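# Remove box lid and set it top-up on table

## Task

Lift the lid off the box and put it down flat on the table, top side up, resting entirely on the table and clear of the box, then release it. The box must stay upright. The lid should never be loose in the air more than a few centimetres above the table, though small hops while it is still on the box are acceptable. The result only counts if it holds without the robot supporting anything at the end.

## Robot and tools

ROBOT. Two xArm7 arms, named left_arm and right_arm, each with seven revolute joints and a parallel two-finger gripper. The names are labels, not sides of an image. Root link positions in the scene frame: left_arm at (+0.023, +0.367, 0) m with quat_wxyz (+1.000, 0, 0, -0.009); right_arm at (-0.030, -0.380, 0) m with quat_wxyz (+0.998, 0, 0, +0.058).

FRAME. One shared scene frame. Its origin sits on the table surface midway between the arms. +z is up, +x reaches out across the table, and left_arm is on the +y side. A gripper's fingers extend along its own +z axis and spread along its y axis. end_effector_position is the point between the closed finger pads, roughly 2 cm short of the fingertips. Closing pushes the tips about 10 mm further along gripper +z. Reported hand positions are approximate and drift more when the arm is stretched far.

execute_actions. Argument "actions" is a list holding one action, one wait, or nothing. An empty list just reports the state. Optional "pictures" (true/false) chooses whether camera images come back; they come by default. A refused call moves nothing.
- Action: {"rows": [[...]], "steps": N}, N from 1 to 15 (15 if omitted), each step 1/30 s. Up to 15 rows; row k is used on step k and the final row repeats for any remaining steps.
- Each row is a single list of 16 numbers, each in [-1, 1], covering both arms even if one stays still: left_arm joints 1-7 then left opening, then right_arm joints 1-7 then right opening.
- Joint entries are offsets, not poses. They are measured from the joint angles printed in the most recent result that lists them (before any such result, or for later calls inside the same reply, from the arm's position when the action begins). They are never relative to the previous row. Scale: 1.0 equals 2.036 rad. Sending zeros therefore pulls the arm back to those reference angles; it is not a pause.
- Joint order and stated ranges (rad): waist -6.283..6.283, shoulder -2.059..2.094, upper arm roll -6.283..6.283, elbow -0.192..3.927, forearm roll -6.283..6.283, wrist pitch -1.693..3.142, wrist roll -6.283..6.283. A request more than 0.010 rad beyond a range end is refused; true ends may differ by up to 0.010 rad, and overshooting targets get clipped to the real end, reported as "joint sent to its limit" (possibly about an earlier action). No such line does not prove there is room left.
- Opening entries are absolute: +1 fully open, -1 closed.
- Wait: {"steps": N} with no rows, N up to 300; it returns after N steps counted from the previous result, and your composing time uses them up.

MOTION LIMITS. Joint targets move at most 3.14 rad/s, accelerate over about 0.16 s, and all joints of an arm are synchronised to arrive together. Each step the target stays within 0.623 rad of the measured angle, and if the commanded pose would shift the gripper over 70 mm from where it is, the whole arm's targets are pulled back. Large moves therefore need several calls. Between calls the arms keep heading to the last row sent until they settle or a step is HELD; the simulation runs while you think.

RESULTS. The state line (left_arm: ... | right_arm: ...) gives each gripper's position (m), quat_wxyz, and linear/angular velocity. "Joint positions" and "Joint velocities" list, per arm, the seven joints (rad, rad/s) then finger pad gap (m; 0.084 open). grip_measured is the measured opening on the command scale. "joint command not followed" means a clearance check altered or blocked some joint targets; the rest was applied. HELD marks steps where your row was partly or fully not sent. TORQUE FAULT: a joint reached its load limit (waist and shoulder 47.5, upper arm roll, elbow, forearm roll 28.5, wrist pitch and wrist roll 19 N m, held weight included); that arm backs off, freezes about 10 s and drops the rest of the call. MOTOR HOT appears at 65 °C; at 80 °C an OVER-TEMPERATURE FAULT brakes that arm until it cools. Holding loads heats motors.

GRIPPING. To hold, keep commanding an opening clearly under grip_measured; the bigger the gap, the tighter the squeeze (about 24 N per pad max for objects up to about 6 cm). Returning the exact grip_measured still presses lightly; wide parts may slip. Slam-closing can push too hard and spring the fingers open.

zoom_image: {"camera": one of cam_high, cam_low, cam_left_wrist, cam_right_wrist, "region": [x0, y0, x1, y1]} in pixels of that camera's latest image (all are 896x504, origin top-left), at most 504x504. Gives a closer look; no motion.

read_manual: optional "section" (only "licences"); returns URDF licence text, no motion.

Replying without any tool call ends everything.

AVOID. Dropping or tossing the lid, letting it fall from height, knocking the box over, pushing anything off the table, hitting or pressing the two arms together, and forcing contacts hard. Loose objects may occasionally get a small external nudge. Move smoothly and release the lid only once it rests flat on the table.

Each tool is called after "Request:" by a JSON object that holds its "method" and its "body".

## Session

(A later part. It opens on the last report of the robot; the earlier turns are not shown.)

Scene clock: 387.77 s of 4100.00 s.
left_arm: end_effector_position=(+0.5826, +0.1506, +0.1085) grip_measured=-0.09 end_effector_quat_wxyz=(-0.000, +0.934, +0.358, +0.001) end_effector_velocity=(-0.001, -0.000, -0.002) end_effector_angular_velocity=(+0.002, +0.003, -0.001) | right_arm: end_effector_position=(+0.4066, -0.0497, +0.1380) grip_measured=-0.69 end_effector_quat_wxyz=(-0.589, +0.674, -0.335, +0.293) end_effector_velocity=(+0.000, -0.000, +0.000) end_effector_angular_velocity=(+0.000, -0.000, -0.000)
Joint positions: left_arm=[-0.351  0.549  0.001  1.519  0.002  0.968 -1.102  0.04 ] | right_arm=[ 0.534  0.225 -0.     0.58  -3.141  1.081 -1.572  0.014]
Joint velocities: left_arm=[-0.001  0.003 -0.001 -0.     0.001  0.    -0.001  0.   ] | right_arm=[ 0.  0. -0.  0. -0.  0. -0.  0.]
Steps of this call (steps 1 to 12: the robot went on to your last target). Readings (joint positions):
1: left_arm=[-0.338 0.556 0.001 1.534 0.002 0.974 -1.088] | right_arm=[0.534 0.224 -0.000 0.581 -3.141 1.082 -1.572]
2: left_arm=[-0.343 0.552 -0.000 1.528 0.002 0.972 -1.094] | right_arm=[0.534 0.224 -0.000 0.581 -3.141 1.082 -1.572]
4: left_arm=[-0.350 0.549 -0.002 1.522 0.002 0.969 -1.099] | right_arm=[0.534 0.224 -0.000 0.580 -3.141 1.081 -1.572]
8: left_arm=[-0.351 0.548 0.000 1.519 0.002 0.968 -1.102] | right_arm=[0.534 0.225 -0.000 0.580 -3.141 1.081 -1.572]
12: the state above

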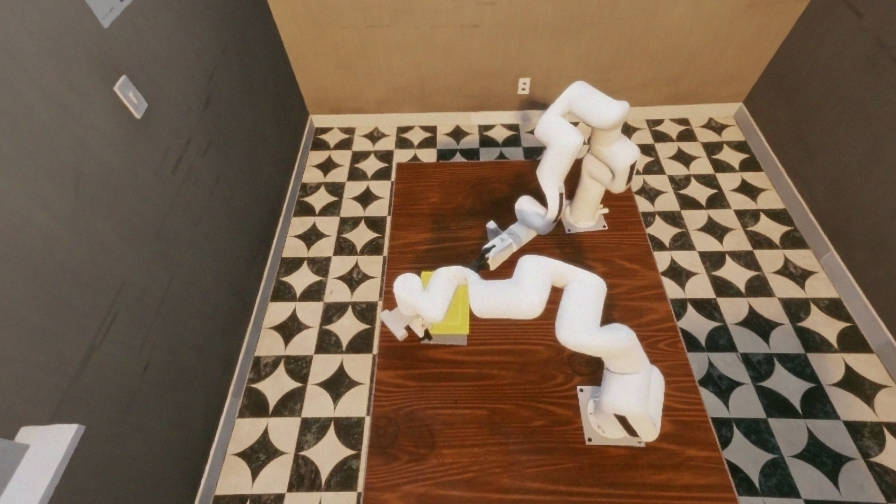

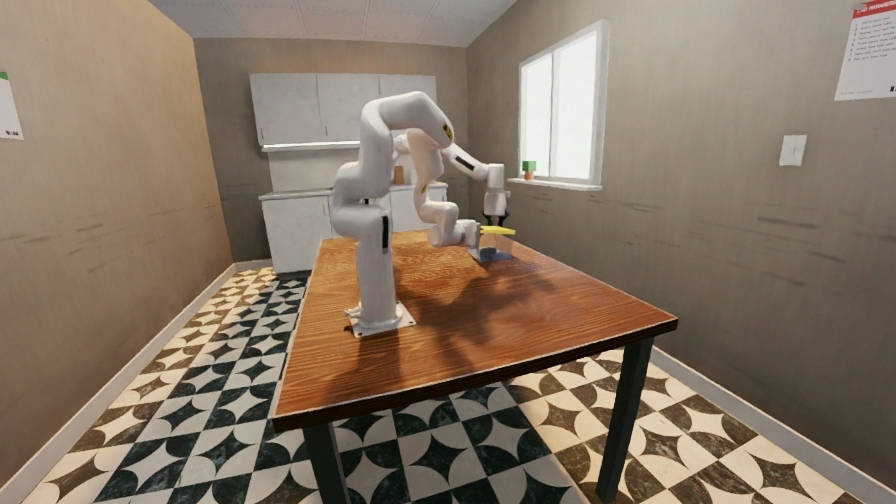

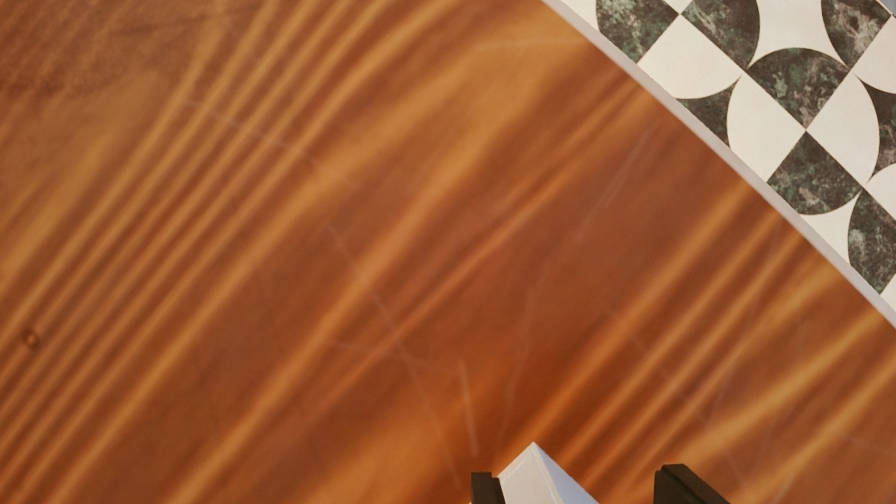

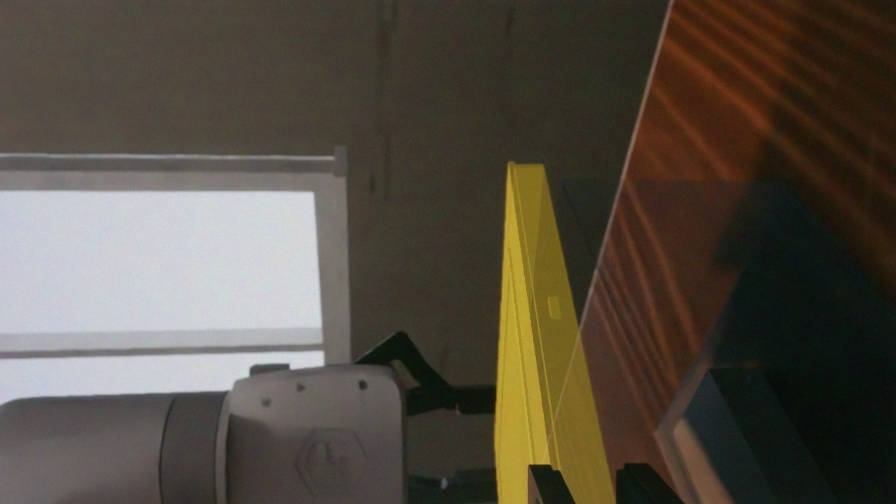

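Request:
{"method": "execute_actions", "body": {"actions": [{"rows": [[0,0,0,0,0,0,0,-0.08,0,0,0,0,0,0,0,-0.66],[0,0,0,0,0,0,0,-0.08,0,0,0,0,0,0,0,-0.6],[0,0,0,0,0,0,0,-0.08,0,0,0,0,0,0,0,-0.55],[0,0,0,0,0,0,0,-0.08,0,0,0,0,0,0,0,-0.55],[0,0,0,0,0,0,0,-0.08,0,0.0017,0,0.0028,0,-0.0011,0,-0.55],[0,0,0,0,0,0,0,-0.08,0,0.0033,0,0.0055,0,-0.0022,0,-0.55],[0,0,0,0,0,0,0,-0.08,0,0.005,0,0.0083,0,-0.0033,0,-0.55],[0,0,0,0,0,0,0,-0.08,0,0.0066,0,0.0111,0,-0.0044,0,-0.55],[0,0,0,0,0,0,0,-0.08,0,0.0083,0,0.0139,0,-0.0055,0,-0.55],[0,0,0,0,0,0,0,-0.08,0,0.01,0,0.0166,0,-0.0067,0,-0.55],[0,0,0,0,0,0,0,-0.08,0,0.0116,0,0.0194,0,-0.0078,0,-0.55],[0,0,0,0,0,0,0,-0.08,0,0.0133,0,0.0222,0,-0.0089,0,-0.55],[0,0,0,0,0,0,0,-0.08,0,0.0149,0,0.0249,0,-0.01,0,-0.55],[0,0,0,0,0,0,0,-0.08,0,0.0166,0,0.0277,0,-0.0111,0,-0.55]], "steps": 15}], "pictures": false}}

Request:
{"method": "execute_actions", "body": {"actions": [{"steps": 8}]}}

Scene clock: 403.87 s of 4100.00 s.
left_arm: end_effector_position=(+0.5820, +0.1502, +0.1080) grip_measured=-0.09 end_effector_quat_wxyz=(-0.000, +0.934, +0.358, +0.001) end_effector_velocity=(+0.004, +0.004, +0.003) end_effector_angular_velocity=(+0.001, -0.009, +0.006) | right_arm: end_effector_position=(+0.4166, -0.0420, +0.1384) grip_measured=-0.57 end_effector_quat_wxyz=(-0.590, +0.674, -0.335, +0.293) end_effector_velocity=(+0.035, +0.026, -0.000) end_effector_angular_velocity=(-0.001, +0.001, -0.001)
Joint positions: left_arm=[-0.351  0.549 -0.     1.518  0.002  0.969 -1.102  0.04 ] | right_arm=[ 0.534  0.251 -0.     0.625 -3.141  1.064 -1.572  0.019]
Joint velocities: left_arm=[ 0.002 -0.003  0.005  0.004  0.001 -0.002 -0.    -0.   ] | right_arm=[-0.     0.096 -0.001  0.157  0.    -0.062 -0.     0.   ]
Steps of this call (steps 1 to 30: the robot went on to your last target; steps 31 to 90: nothing new was sent; then 12.60 s passed at rest; steps 91 to 105: all 15 steps of this action). Readings (joint positions):
91: left_arm=[-0.351 0.549 0.000 1.518 0.002 0.969 -1.102] | right_arm=[0.534 0.224 -0.000 0.581 -3.141 1.082 -1.572]
92: left_arm=[-0.351 0.549 0.000 1.518 0.002 0.969 -1.102] | right_arm=[0.534 0.224 -0.000 0.581 -3.141 1.082 -1.572]
94: left_arm=[-0.351 0.549 -0.000 1.518 0.002 0.969 -1.102] | right_arm=[0.534 0.225 -0.000 0.581 -3.141 1.082 -1.572]
98: left_arm=[-0.352 0.549 -0.001 1.517 0.002 0.969 -1.102] | right_arm=[0.534 0.229 0.000 0.588 -3.141 1.078 -1.572]
105: the state above

Scene clock: 404.13 s of 4100.00 s.
left_arm: end_effector_position=(+0.5825, +0.1505, +0.1084) grip_measured=-0.09 end_effector_quat_wxyz=(-0.000, +0.934, +0.358, +0.001) end_effector_velocity=(+0.000, +0.000, +0.001) end_effector_angular_velocity=(-0.000, -0.001, +0.000) | right_arm: end_effector_position=(+0.4191, -0.0402, +0.1383) grip_measured=-0.57 end_effector_quat_wxyz=(-0.589, +0.674, -0.335, +0.293) end_effector_velocity=(+0.001, +0.000, +0.001) end_effector_angular_velocity=(+0.001, -0.001, +0.000)
Joint positions: left_arm=[-0.351  0.549  0.     1.519  0.002  0.968 -1.102  0.04 ] | right_arm=[ 0.534  0.258 -0.     0.636 -3.141  1.059 -1.572  0.019]
Joint velocities: left_arm=[ 0.    -0.002  0.    -0.001  0.    -0.001 -0.    -0.   ] | right_arm=[-0.     0.     0.     0.002 -0.    -0.001  0.    -0.   ]
Steps of this call (steps 1 to 8: the robot went on to your last target). Readings (joint positions):
1: left_arm=[-0.351 0.549 0.000 1.518 0.002 0.969 -1.102] | right_arm=[0.534 0.254 -0.000 0.629 -3.141 1.062 -1.572]
2: left_arm=[-0.351 0.549 0.000 1.518 0.002 0.969 -1.102] | right_arm=[0.534 0.256 -0.000 0.633 -3.141 1.061 -1.572]
4: left_arm=[-0.351 0.549 0.000 1.518 0.002 0.968 -1.102] | right_arm=[0.534 0.258 -0.000 0.636 -3.141 1.060 -1.572]
8: the state above

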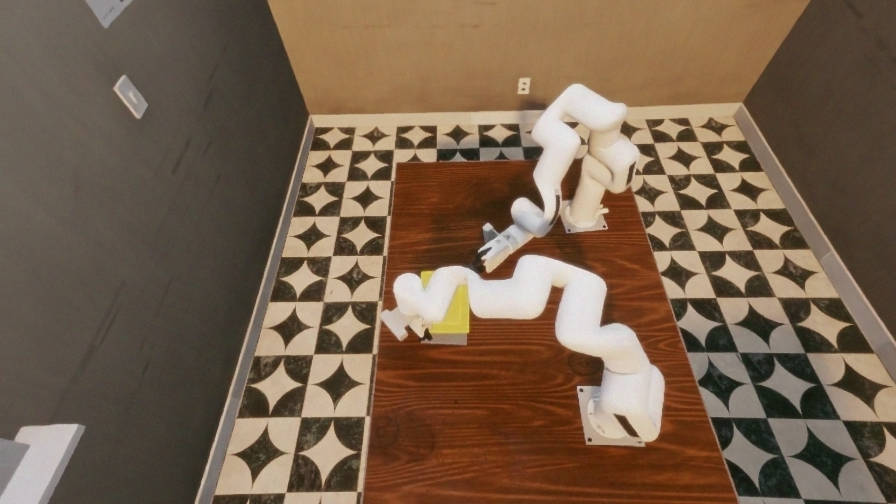

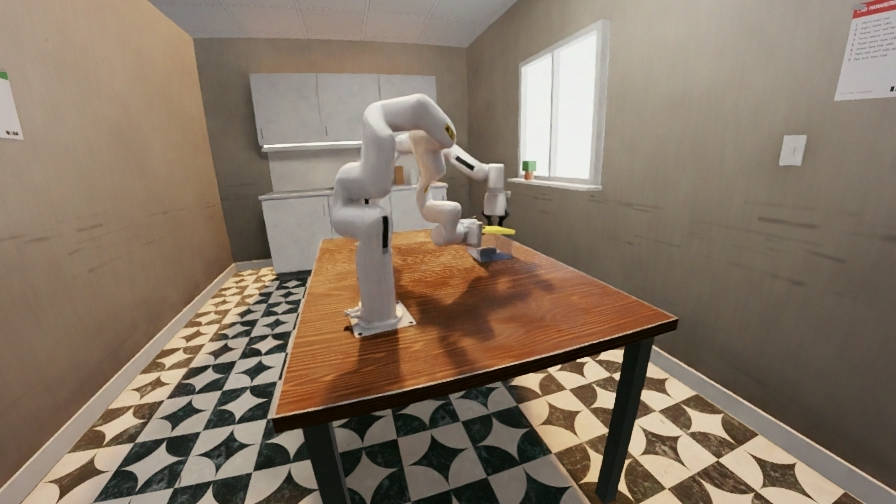

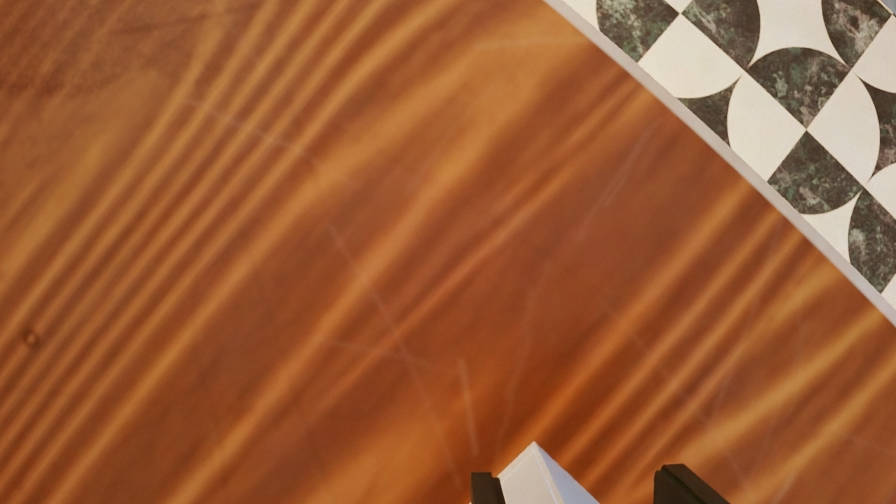

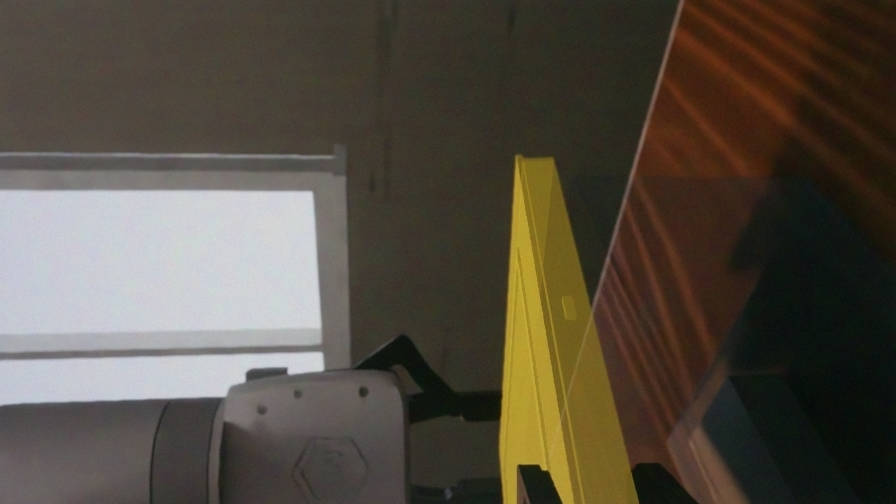

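Request:
{"method": "execute_actions", "body": {"actions": [{"rows": [[0,0,0,0,0,0,0,-0.08,0,0,0,0,0,0,0,-0.6],[0,0,0,0,0,0,0,-0.08,0,0,0,0,0,0,0,-0.64],[0,0,0,0,0,0,0,-0.08,0,0,0,0,0,0,0,-0.68],[0,0,0,0,0,0,0,-0.08,0,0,0,0,0,0,0,-0.72],[0,0,0,0,0,0,0,-0.08,0,0,0,0,0,0,0,-0.8],[0,0,0,0,0,0,0,0.1,0,0,0,0,0,0,0,-0.9],[0.004,0.002,0,0.004,0,0.0015,0.004,0.3,0,0,0,0,0,0,0,-1],[0.008,0.005,0,0.008,0,0.003,0.008,0.3,0,0,0,0,0,0,0,-1],[0.012,0.007,0,0.012,0,0.0045,0.012,0.3,0,0,0,0,0,0,0,-1],[0.016,0.01,0,0.016,0,0.006,0.016,0.3,0,0,0,0,0,0,0,-1],[0.03,0.0,0,0.026,0,0.026,0.016,0.3,0,0,0,0,0,0,0,-1],[0.05,-0.01,0,0.036,0,0.046,0.016,0.3,0,0,0,0,0,0,0,-1],[0.08,-0.02,0,0.046,0,0.066,0.016,0.3,0,0,0,0,0,0,0,-1],[0.12,-0.03,0,0.056,0,0.086,0.016,0.3,0,0,0,0,0,0,0,-1],[0.2,-0.04,0,0.06,0,0.1,0.016,0.3,0,0,0,0,0,0,0,-1]], "steps": 15}], "pictures": false}}

Scene clock: 412.70 s of 4100.00 s.
left_arm: end_effector_position=(+0.6017, +0.1932, +0.1296) grip_measured=+0.29 end_effector_quat_wxyz=(-0.001, +0.925, +0.381, -0.002) end_effector_velocity=(+0.181, +0.429, +0.284) end_effector_angular_velocity=(-0.027, -0.188, +0.743) | right_arm: end_effector_position=(+0.4191, -0.0402, +0.1382) grip_measured=-0.68 end_effector_quat_wxyz=(-0.589, +0.674, -0.335, +0.293) end_effector_velocity=(-0.000, -0.000, +0.000) end_effector_angular_velocity=(+0.000, -0.000, -0.000)
Joint positions: left_arm=[-0.269  0.542 -0.004  1.573  0.002  1.036 -1.073  0.056] | right_arm=[ 0.534  0.258 -0.     0.636 -3.141  1.059 -1.572  0.014]
Joint velocities: left_arm=[ 0.716 -0.297  0.048  0.336  0.002  0.445  0.014  0.001] | right_arm=[-0.    -0.001  0.    -0.001  0.     0.001  0.    -0.   ]
Steps of this call (steps 1 to 30: the robot went on to your last target; steps 31 to 90: nothing new was sent; then 5.07 s passed at rest; steps 91 to 105: all 15 steps of this action). Readings (joint positions):
91: left_arm=[-0.351 0.549 0.001 1.519 0.002 0.968 -1.102] | right_arm=[0.534 0.258 -0.000 0.637 -3.141 1.059 -1.572]
92: left_arm=[-0.351 0.549 0.001 1.519 0.002 0.968 -1.102] | right_arm=[0.534 0.258 -0.000 0.637 -3.141 1.059 -1.572]
94: left_arm=[-0.351 0.549 0.001 1.519 0.002 0.968 -1.102] | right_arm=[0.534 0.258 -0.000 0.636 -3.141 1.059 -1.572]
98: left_arm=[-0.350 0.550 -0.000 1.520 0.002 0.969 -1.100] | right_arm=[0.534 0.258 -0.000 0.636 -3.141 1.059 -1.572]
105: the state above

Request:
{"method": "execute_actions", "body": {"actions": [], "pictures": false}}

Request:
{"method": "execute_actions", "body": {"actions": [{"rows": [[0,0,0,0,0,0,0,0.3,0,0.001,0,-0.0006,0,0.004,0,-1],[0,0,0,0,0,0,0,0.3,0,0.003,0,-0.0015,0,0.01,0,-1],[0,0,0,0,0,0,0,0.3,0,0.005,0,-0.0027,0,0.018,0,-1],[0,0,0,0,0,0,0,0.3,0,0.0073,0,-0.004,0,0.027,0,-1],[0,0,0,0,0,0,0,0.3,0,0.0098,0,-0.0053,0,0.036,0,-1],[0,0,0,0,0,0,0,0.3,0,0.0122,0,-0.0066,0,0.045,0,-1],[0,0,0,0,0,0,0,0.3,0,0.0147,0,-0.008,0,0.054,0,-1],[0,0,0,0,0,0,0,0.3,0,0.0171,0,-0.0093,0,0.063,0,-1],[0,0,0,0,0,0,0,0.3,0,0.0196,0,-0.0106,0,0.072,0,-1],[0,0,0,0,0,0,0,0.3,0,0.022,0,-0.012,0,0.081,0,-1],[0,0,0,0,0,0,0,0.3,0,0.0245,0,-0.0133,0,0.09,0,-1],[0,0,0,0,0,0,0,0.3,0,0.0269,0,-0.0146,0,0.099,0,-1],[0,0,0,0,0,0,0,0.3,0,0.0288,0,-0.0156,0,0.106,0,-1],[0,0,0,0,0,0,0,0.3,0,0.0302,0,-0.0164,0,0.111,0,-1],[0,0,0,0,0,0,0,0.3,0,0.0308,0,-0.0167,0,0.1132,0,-1]], "steps": 15}], "pictures": false}}

Request:
{"method": "execute_actions", "body": {"actions": [{"steps": 8}]}}

Scene clock: 430.77 s of 4100.00 s.
left_arm: end_effector_position=(+0.6231, +0.3900, +0.1924) grip_measured=+0.29 end_effector_quat_wxyz=(-0.001, +0.851, +0.526, +0.001) end_effector_velocity=(-0.000, -0.000, -0.000) end_effector_angular_velocity=(-0.000, +0.001, +0.001) | right_arm: end_effector_position=(+0.4191, -0.0402, +0.1383) grip_measured=-0.68 end_effector_quat_wxyz=(-0.589, +0.674, -0.335, +0.293) end_effector_velocity=(+0.000, +0.000, +0.000) end_effector_angular_velocity=(+0.000, -0.001, +0.000)
Joint positions: left_arm=[ 0.056  0.467  0.     1.641  0.002  1.172 -1.07   0.056] | right_arm=[ 0.534  0.258 -0.     0.636 -3.141  1.059 -1.572  0.014]
Joint velocities: left_arm=[ 0.     0.    -0.    -0.001  0.     0.001 -0.001 -0.   ] | right_arm=[ 0.     0.001  0.     0.001 -0.     0.    -0.     0.   ]
Steps of this call (steps 1 to 30: the robot went on to your last target; steps 31 to 90: nothing new was sent; then 15.07 s passed at rest). Readings (joint positions):
1: left_arm=[-0.245 0.533 -0.001 1.583 0.002 1.048 -1.073] | right_arm=[0.534 0.258 -0.000 0.636 -3.141 1.059 -1.572]
2: left_arm=[-0.220 0.526 0.001 1.590 0.002 1.057 -1.073] | right_arm=[0.534 0.258 -0.000 0.636 -3.141 1.059 -1.572]
4: left_arm=[-0.171 0.516 0.002 1.597 0.002 1.077 -1.072] | right_arm=[0.534 0.258 -0.000 0.636 -3.141 1.059 -1.572]
8: left_arm=[-0.073 0.496 0.002 1.615 0.002 1.117 -1.071] | right_arm=[0.534 0.258 -0.000 0.636 -3.141 1.059 -1.572]
90: the state above
All arms were judged still, so your last target was given up. Only a new action makes them travel on or press farther. Fingers that are still opening or closing keep moving.

Scene clock: 431.27 s of 4100.00 s.
left_arm: end_effector_position=(+0.6231, +0.3900, +0.1924) grip_measured=+0.29 end_effector_quat_wxyz=(-0.001, +0.851, +0.526, +0.001) end_effector_velocity=(-0.000, +0.000, +0.001) end_effector_angular_velocity=(-0.001, -0.000, +0.000) | right_arm: end_effector_position=(+0.4195, -0.0399, +0.1433) grip_measured=-0.68 end_effector_quat_wxyz=(+0.626, -0.641, +0.318, -0.311) end_effector_velocity=(-0.004, -0.003, +0.014) end_effector_angular_velocity=(+0.160, -0.211, +0.000)
Joint positions: left_arm=[ 0.056  0.467  0.     1.641  0.002  1.172 -1.07   0.056] | right_arm=[ 0.534  0.31  -0.     0.608 -3.141  1.25  -1.572  0.014]
Joint velocities: left_arm=[ 0.    -0.002 -0.    -0.001 -0.001  0.001  0.     0.   ] | right_arm=[-0.     0.129  0.    -0.068 -0.     0.463 -0.    -0.   ]
Steps of this call (steps 1 to 15: all 15 steps of this action). Readings (joint positions):
1: left_arm=[0.056 0.467 0.000 1.641 0.002 1.172 -1.070] | right_arm=[0.534 0.258 -0.000 0.636 -3.141 1.059 -1.572]
2: left_arm=[0.056 0.467 0.000 1.641 0.002 1.172 -1.070] | right_arm=[0.534 0.259 -0.000 0.636 -3.141 1.061 -1.572]
4: left_arm=[0.056 0.467 0.000 1.641 0.002 1.172 -1.070] | right_arm=[0.534 0.262 -0.000 0.635 -3.141 1.073 -1.572]
8: left_arm=[0.056 0.467 0.000 1.641 0.002 1.172 -1.070] | right_arm=[0.534 0.277 -0.000 0.626 -3.141 1.127 -1.572]
15: the state above

Scene clock: 431.53 s of 4100.00 s.
left_arm: end_effector_position=(+0.6231, +0.3900, +0.1924) grip_measured=+0.29 end_effector_quat_wxyz=(-0.001, +0.851, +0.526, +0.001) end_effector_velocity=(+0.000, -0.000, +0.000) end_effector_angular_velocity=(+0.000, -0.001, +0.000) | right_arm: end_effector_position=(+0.4193, -0.0401, +0.1451) grip_measured=-0.68 end_effector_quat_wxyz=(+0.633, -0.633, +0.314, -0.315) end_effector_velocity=(+0.001, +0.000, +0.002) end_effector_angular_velocity=(+0.005, -0.007, -0.001)
Joint positions: left_arm=[ 0.056  0.467  0.     1.641  0.002  1.172 -1.07   0.056] | right_arm=[ 0.534  0.321 -0.     0.603 -3.141  1.289 -1.572  0.014]
Joint velocities: left_arm=[-0.    -0.     0.     0.001 -0.    -0.    -0.     0.   ] | right_arm=[-0.     0.    -0.    -0.     0.     0.009 -0.    -0.   ]
Steps of this call (steps 1 to 8: the robot went on to your last target). Readings (joint positions):
1: left_arm=[0.056 0.467 0.000 1.641 0.002 1.172 -1.070] | right_arm=[0.534 0.314 -0.000 0.606 -3.141 1.264 -1.572]
2: left_arm=[0.056 0.467 0.000 1.641 0.002 1.172 -1.070] | right_arm=[0.534 0.317 -0.000 0.604 -3.141 1.274 -1.572]
4: left_arm=[0.056 0.467 0.000 1.641 0.002 1.172 -1.070] | right_arm=[0.534 0.320 -0.000 0.603 -3.141 1.284 -1.572]
8: the state above

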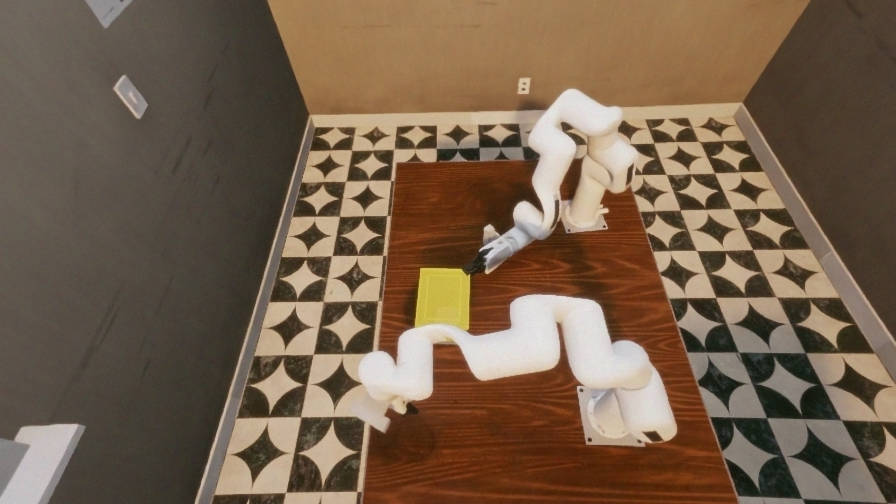

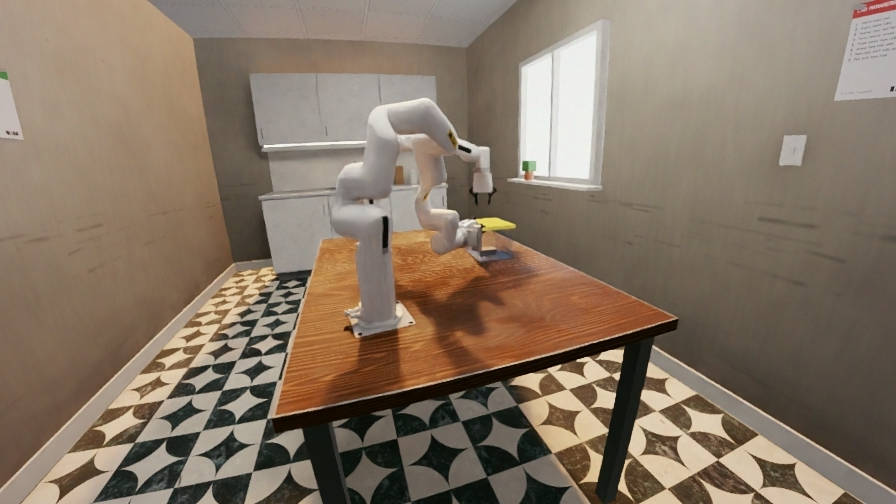

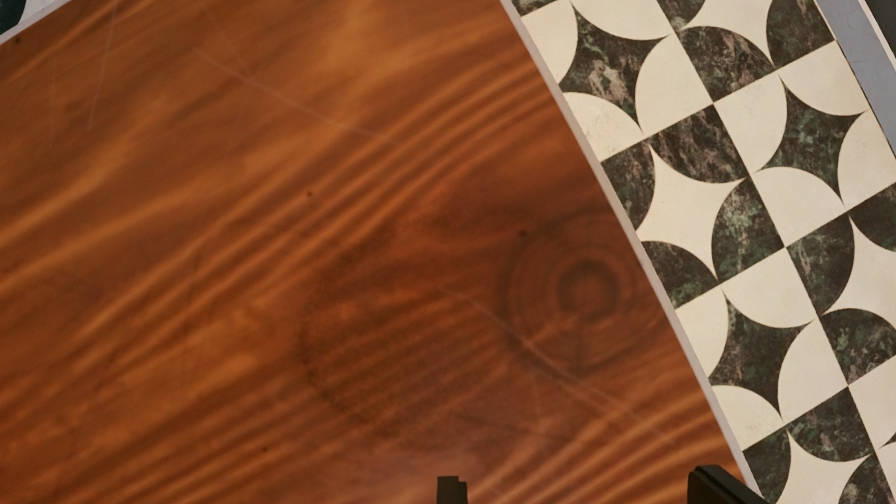

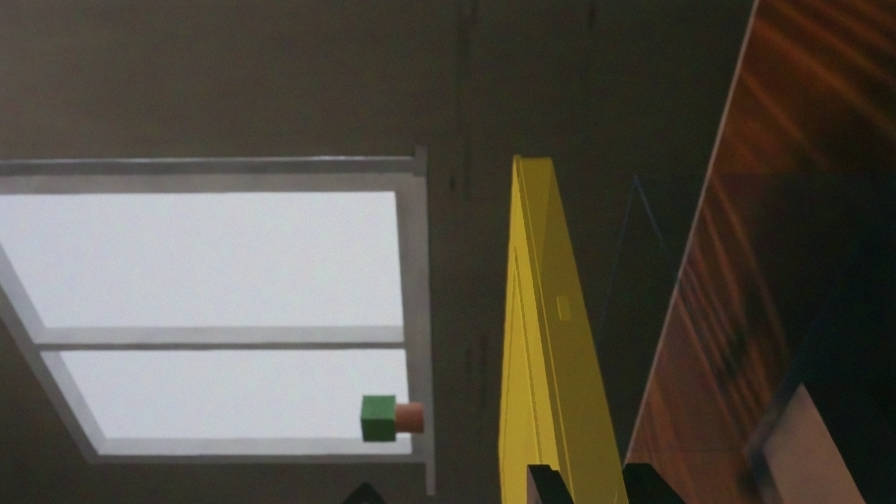

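Request:
{"method": "execute_actions", "body": {"actions": [{"rows": [[0,0,0,0,0,0,0,0.3,0.0023,-0.0012,0,-0.0022,0,0.001,0,-1],[0,0,0,0,0,0,0,0.3,0.0086,-0.0047,0,-0.0084,0,0.0037,0,-1],[0,0,0,0,0,0,0,0.3,0.0185,-0.01,0,-0.018,0,0.008,0,-1],[0,0,0,0,0,0,0,0.3,0.0312,-0.0168,0,-0.0303,0,0.0135,0,-1],[0,0,0,0,0,0,0,0.3,0.0461,-0.0249,0,-0.0448,0,0.0199,0,-1],[0,0,0,0,0,0,0,0.3,0.0626,-0.0338,0,-0.0609,0,0.027,0,-1],[0,0,0,0,0,0,0,0.3,0.08,-0.0432,0,-0.0778,0,0.0346,0,-1],[0,0,0,0,0,0,0,0.3,0.0978,-0.0528,0,-0.0951,0,0.0422,0,-1],[0,0,0,0,0,0,0,0.3,0.1152,-0.0622,0,-0.112,0,0.0498,0,-1],[0,0,0,0,0,0,0,0.3,0.1317,-0.0711,0,-0.1281,0,0.0569,0,-1],[0,0,0,0,0,0,0,0.3,0.1466,-0.0792,0,-0.1426,0,0.0633,0,-1],[0,0,0,0,0,0,0,0.3,0.1593,-0.086,0,-0.1549,0,0.0688,0,-1],[0,0,0,0,0,0,0,0.3,0.1692,-0.0913,0,-0.1645,0,0.0731,0,-1],[0,0,0,0,0,0,0,0.3,0.1755,-0.0948,0,-0.1707,0,0.0758,0,-1],[0,0,0,0,0,0,0,0.3,0.1778,-0.096,0,-0.1729,0,0.0768,0,-1]], "steps": 15}], "pictures": false}}

Request:
{"method": "execute_actions", "body": {"actions": [{"steps": 12}]}}

Scene clock: 466.93 s of 4100.00 s.
left_arm: end_effector_position=(+0.6231, +0.3900, +0.1924) grip_measured=+0.29 end_effector_quat_wxyz=(-0.001, +0.851, +0.526, +0.001) end_effector_velocity=(+0.000, -0.000, -0.000) end_effector_angular_velocity=(+0.001, +0.000, +0.000) | right_arm: end_effector_position=(+0.2607, +0.0076, +0.1451) grip_measured=-0.68 end_effector_quat_wxyz=(+0.671, -0.671, +0.223, -0.223) end_effector_velocity=(-0.477, +0.046, -0.001) end_effector_angular_velocity=(-0.001, -0.001, +0.846)
Joint positions: left_arm=[ 0.056  0.467  0.     1.641  0.002  1.172 -1.07   0.056] | right_arm=[ 0.812  0.171  0.001  0.333 -3.141  1.408 -1.572  0.014]
Joint velocities: left_arm=[-0.     0.    -0.    -0.001  0.001 -0.001 -0.001 -0.   ] | right_arm=[ 0.852 -0.462 -0.006 -0.829  0.001  0.367 -0.    -0.   ]
Steps of this call (steps 1 to 30: the robot went on to your last target; steps 31 to 90: nothing new was sent; then 31.90 s passed at rest; steps 91 to 105: all 15 steps of this action). Readings (joint positions):
91: left_arm=[0.056 0.467 0.000 1.641 0.002 1.172 -1.070] | right_arm=[0.534 0.321 -0.000 0.602 -3.141 1.289 -1.572]
92: left_arm=[0.056 0.467 0.000 1.641 0.002 1.172 -1.070] | right_arm=[0.535 0.320 -0.000 0.601 -3.141 1.290 -1.572]
94: left_arm=[0.056 0.467 0.000 1.641 0.002 1.172 -1.070] | right_arm=[0.545 0.314 -0.002 0.592 -3.141 1.295 -1.572]
98: left_arm=[0.056 0.467 0.000 1.641 0.002 1.172 -1.070] | right_arm=[0.618 0.275 -0.001 0.521 -3.141 1.326 -1.572]
105: the state above

Scene clock: 467.33 s of 4100.00 s.
left_arm: end_effector_position=(+0.6231, +0.3900, +0.1924) grip_measured=+0.29 end_effector_quat_wxyz=(-0.001, +0.851, +0.526, +0.001) end_effector_velocity=(+0.000, +0.000, -0.000) end_effector_angular_velocity=(-0.000, +0.000, +0.001) | right_arm: end_effector_position=(+0.2158, +0.0090, +0.1452) grip_measured=-0.68 end_effector_quat_wxyz=(+0.679, -0.679, +0.196, -0.197) end_effector_velocity=(-0.006, +0.000, -0.003) end_effector_angular_velocity=(-0.006, +0.005, +0.013)
Joint positions: left_arm=[ 0.056  0.467  0.     1.641  0.002  1.172 -1.07   0.056] | right_arm=[ 0.895  0.126 -0.001  0.252 -3.141  1.445 -1.572  0.014]
Joint velocities: left_arm=[ 0.     0.001  0.     0.    -0.001 -0.     0.    -0.   ] | right_arm=[ 0.005 -0.     0.006 -0.008 -0.001 -0.     0.    -0.   ]
Steps of this call (steps 1 to 12: the robot went on to your last target). Readings (joint positions):
1: left_arm=[0.056 0.467 0.000 1.641 0.002 1.172 -1.070] | right_arm=[0.839 0.156 0.001 0.306 -3.141 1.420 -1.572]
2: left_arm=[0.056 0.467 0.000 1.641 0.002 1.172 -1.070] | right_arm=[0.863 0.144 0.002 0.283 -3.142 1.429 -1.572]
4: left_arm=[0.056 0.467 0.000 1.641 0.002 1.172 -1.070] | right_arm=[0.887 0.131 0.002 0.258 -3.142 1.440 -1.572]
8: left_arm=[0.056 0.467 0.000 1.641 0.002 1.172 -1.070] | right_arm=[0.894 0.126 -0.001 0.253 -3.141 1.445 -1.572]
12: the state above

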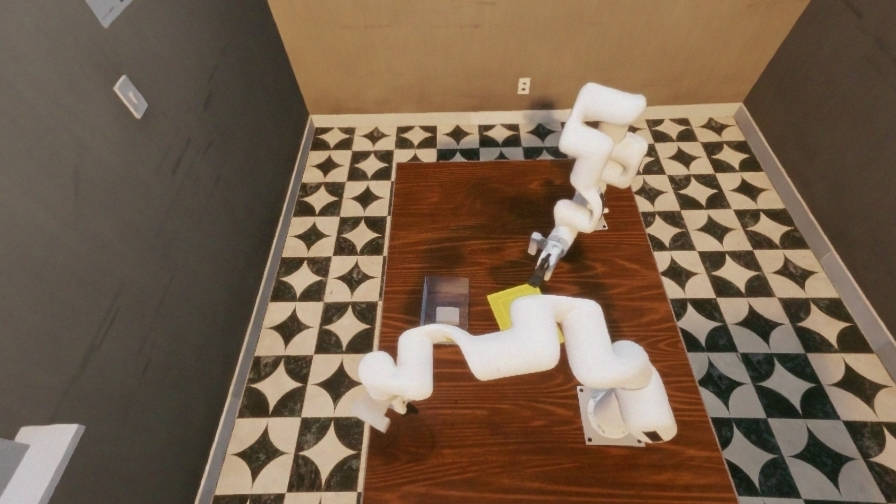

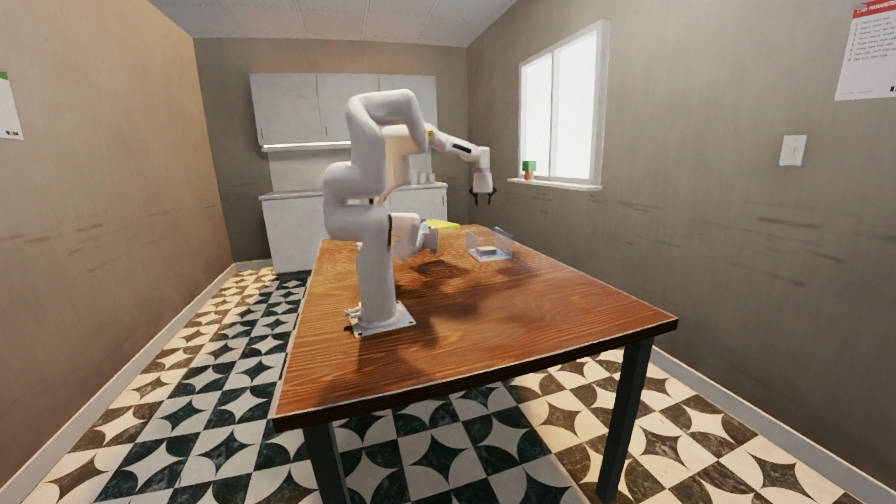

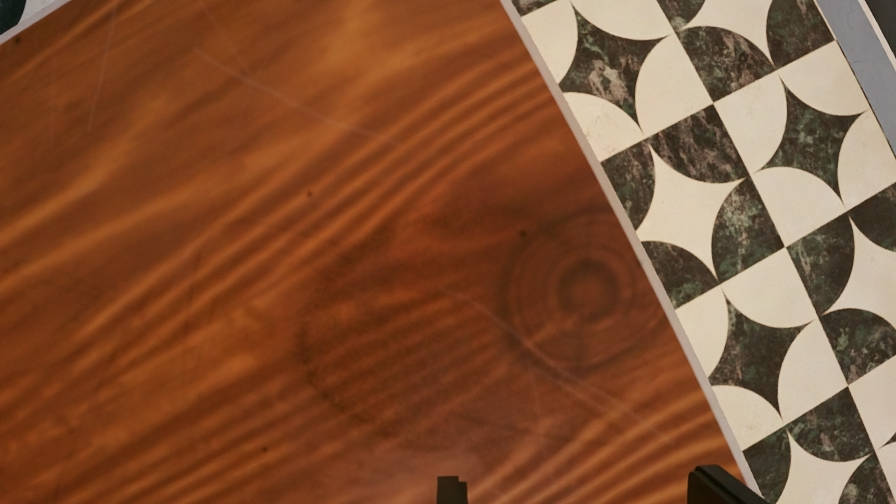

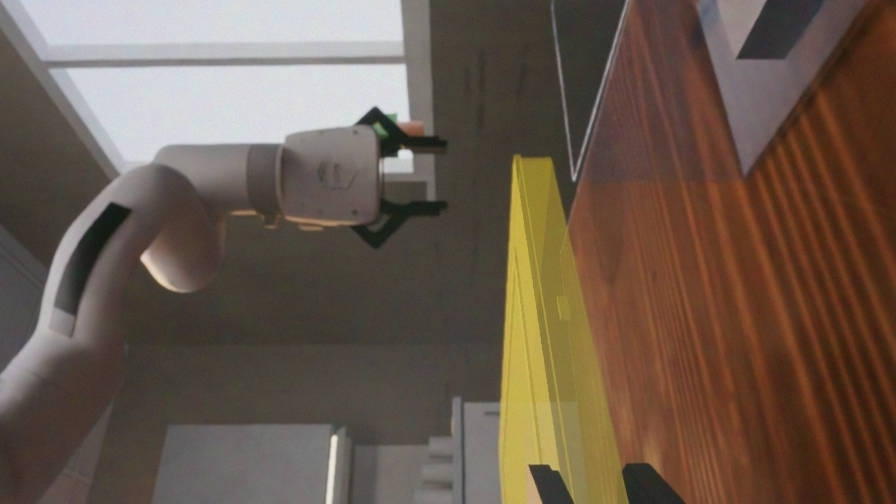

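Request:
{"method": "execute_actions", "body": {"actions": [{"rows": [[0,0,0,0,0,0,0,0.3,0,0.0013,0,0.0006,0,-0.0006,0,-1],[0,0,0,0,0,0,0,0.3,0,0.0048,0,0.0023,0,-0.0023,0,-1],[0,0,0,0,0,0,0,0.3,0,0.0104,0,0.0049,0,-0.0048,0,-1],[0,0,0,0,0,0,0,0.3,0,0.0175,0,0.0083,0,-0.0081,0,-1],[0,0,0,0,0,0,0,0.3,0,0.0258,0,0.0123,0,-0.012,0,-1],[0,0,0,0,0,0,0,0.3,0,0.0351,0,0.0167,0,-0.0163,0,-1],[0,0,0,0,0,0,0,0.3,0,0.0448,0,0.0214,0,-0.0208,0,-1],[0,0,0,0,0,0,0,0.3,0,0.0548,0,0.0261,0,-0.0255,0,-1],[0,0,0,0,0,0,0,0.3,0,0.0645,0,0.0308,0,-0.03,0,-1],[0,0,0,0,0,0,0,0.3,0,0.0738,0,0.0352,0,-0.0343,0,-1],[0,0,0,0,0,0,0,0.3,0,0.0821,0,0.0392,0,-0.0382,0,-1],[0,0,0,0,0,0,0,0.3,0,0.0892,0,0.0426,0,-0.0415,0,-1],[0,0,0,0,0,0,0,0.3,0,0.0948,0,0.0452,0,-0.044,0,-1],[0,0,0,0,0,0,0,0.3,0,0.0983,0,0.0469,0,-0.0457,0,-1],[0,0,0,0,0,0,0,0.3,0,0.0996,0,0.0475,0,-0.0463,0,-1]], "steps": 15}], "pictures": false}}

Request:
{"method": "execute_actions", "body": {"actions": [{"steps": 10}]}}

Scene clock: 483.63 s of 4100.00 s.
left_arm: end_effector_position=(+0.6231, +0.3900, +0.1924) grip_measured=+0.29 end_effector_quat_wxyz=(-0.001, +0.851, +0.526, +0.001) end_effector_velocity=(+0.000, +0.000, +0.002) end_effector_angular_velocity=(+0.001, -0.003, +0.001) | right_arm: end_effector_position=(+0.2160, +0.0094, +0.0744) grip_measured=-0.68 end_effector_quat_wxyz=(-0.619, +0.735, -0.212, +0.179) end_effector_velocity=(-0.008, -0.013, -0.170) end_effector_angular_velocity=(-0.344, +0.216, -0.000)
Joint positions: left_arm=[ 0.056  0.467  0.     1.641  0.002  1.172 -1.07   0.056] | right_arm=[ 0.895  0.298 -0.001  0.334 -3.141  1.365 -1.572  0.014]
Joint velocities: left_arm=[ 0.    -0.003 -0.    -0.     0.001 -0.    -0.001 -0.   ] | right_arm=[ 0.     0.406  0.     0.186  0.    -0.187 -0.    -0.   ]
Steps of this call (steps 1 to 30: the robot went on to your last target; steps 31 to 90: nothing new was sent; then 12.80 s passed at rest; steps 91 to 105: all 15 steps of this action). Readings (joint positions):
91: left_arm=[0.056 0.467 0.000 1.641 0.002 1.172 -1.070] | right_arm=[0.896 0.125 -0.000 0.251 -3.141 1.445 -1.572]
92: left_arm=[0.056 0.467 0.000 1.641 0.002 1.172 -1.070] | right_arm=[0.896 0.126 -0.000 0.251 -3.141 1.445 -1.572]
94: left_arm=[0.056 0.467 0.000 1.641 0.002 1.172 -1.070] | right_arm=[0.895 0.132 -0.001 0.255 -3.141 1.442 -1.572]
98: left_arm=[0.056 0.467 0.000 1.641 0.002 1.172 -1.070] | right_arm=[0.895 0.176 -0.001 0.276 -3.141 1.421 -1.572]
105: the state above

Scene clock: 483.97 s of 4100.00 s.
left_arm: end_effector_position=(+0.6231, +0.3900, +0.1924) grip_measured=+0.29 end_effector_quat_wxyz=(-0.001, +0.851, +0.526, +0.001) end_effector_velocity=(-0.000, -0.000, -0.001) end_effector_angular_velocity=(+0.000, +0.002, -0.003) | right_arm: end_effector_position=(+0.2158, +0.0089, +0.0627) grip_measured=-0.68 end_effector_quat_wxyz=(-0.609, +0.743, -0.214, +0.176) end_effector_velocity=(-0.000, -0.000, -0.001) end_effector_angular_velocity=(-0.003, +0.002, -0.000)
Joint positions: left_arm=[ 0.056  0.467  0.     1.641  0.002  1.172 -1.07   0.056] | right_arm=[ 0.895  0.327 -0.001  0.349 -3.141  1.351 -1.572  0.014]
Joint velocities: left_arm=[-0.     0.002 -0.    -0.     0.    -0.     0.002  0.   ] | right_arm=[ 0.     0.003 -0.     0.001  0.    -0.001  0.    -0.   ]
Steps of this call (steps 1 to 10: the robot went on to your last target). Readings (joint positions):
1: left_arm=[0.056 0.467 0.000 1.641 0.002 1.172 -1.070] | right_arm=[0.895 0.310 -0.001 0.339 -3.141 1.360 -1.572]
2: left_arm=[0.056 0.467 0.000 1.641 0.002 1.172 -1.070] | right_arm=[0.895 0.318 -0.001 0.343 -3.141 1.356 -1.572]
4: left_arm=[0.056 0.467 0.000 1.641 0.002 1.172 -1.070] | right_arm=[0.895 0.325 -0.001 0.346 -3.141 1.352 -1.572]
8: left_arm=[0.056 0.467 0.000 1.641 0.002 1.172 -1.070] | right_arm=[0.895 0.327 -0.001 0.348 -3.141 1.351 -1.572]
10: the state above

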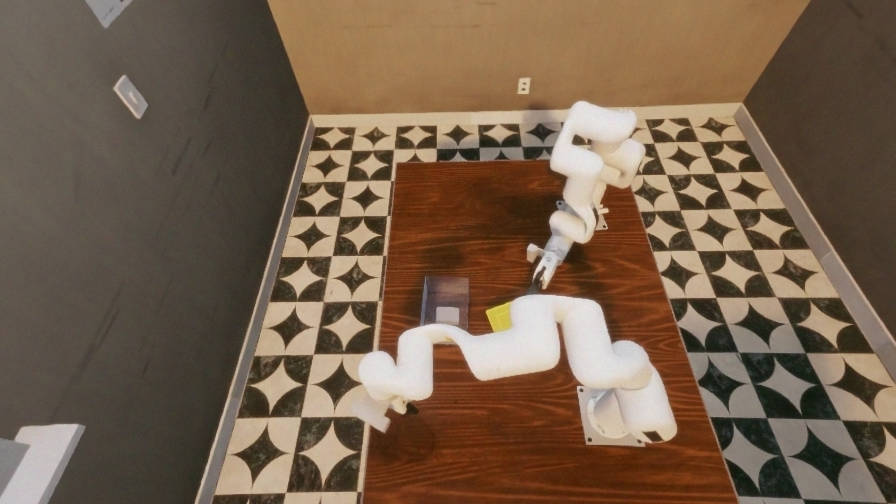

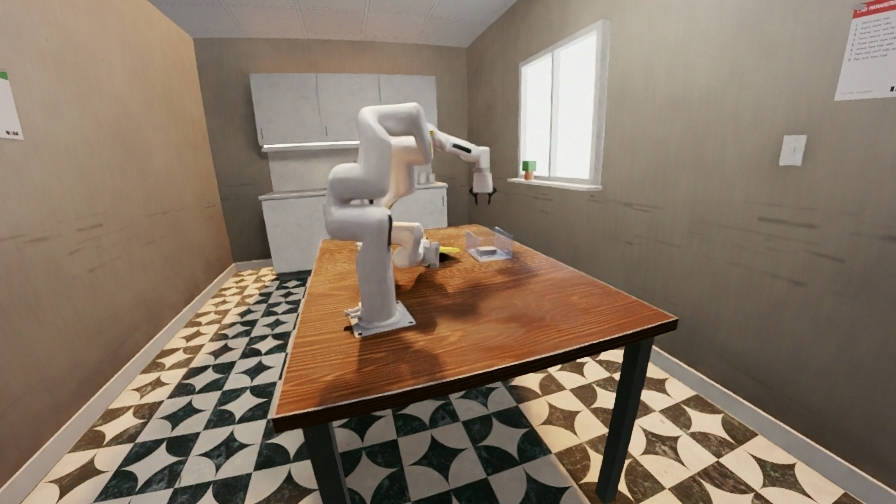

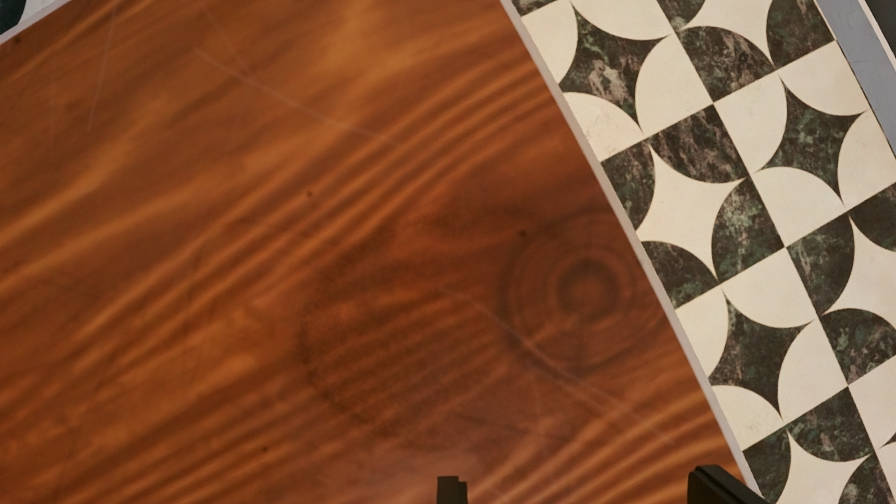

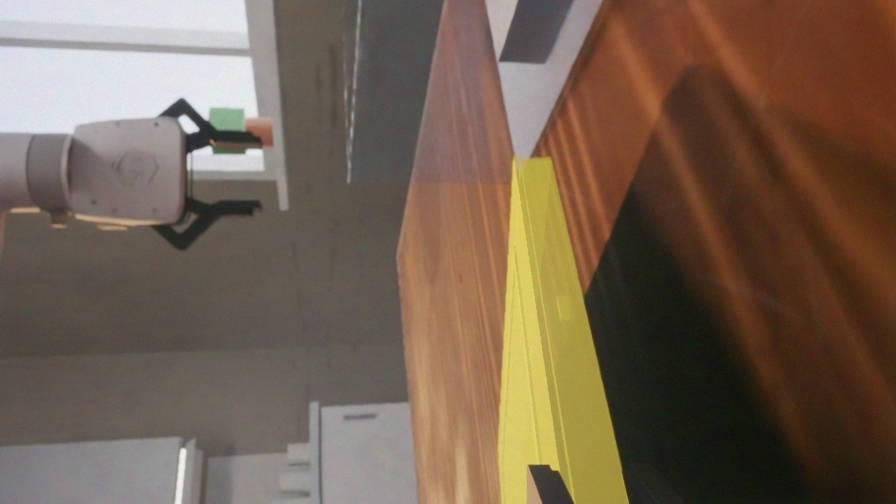

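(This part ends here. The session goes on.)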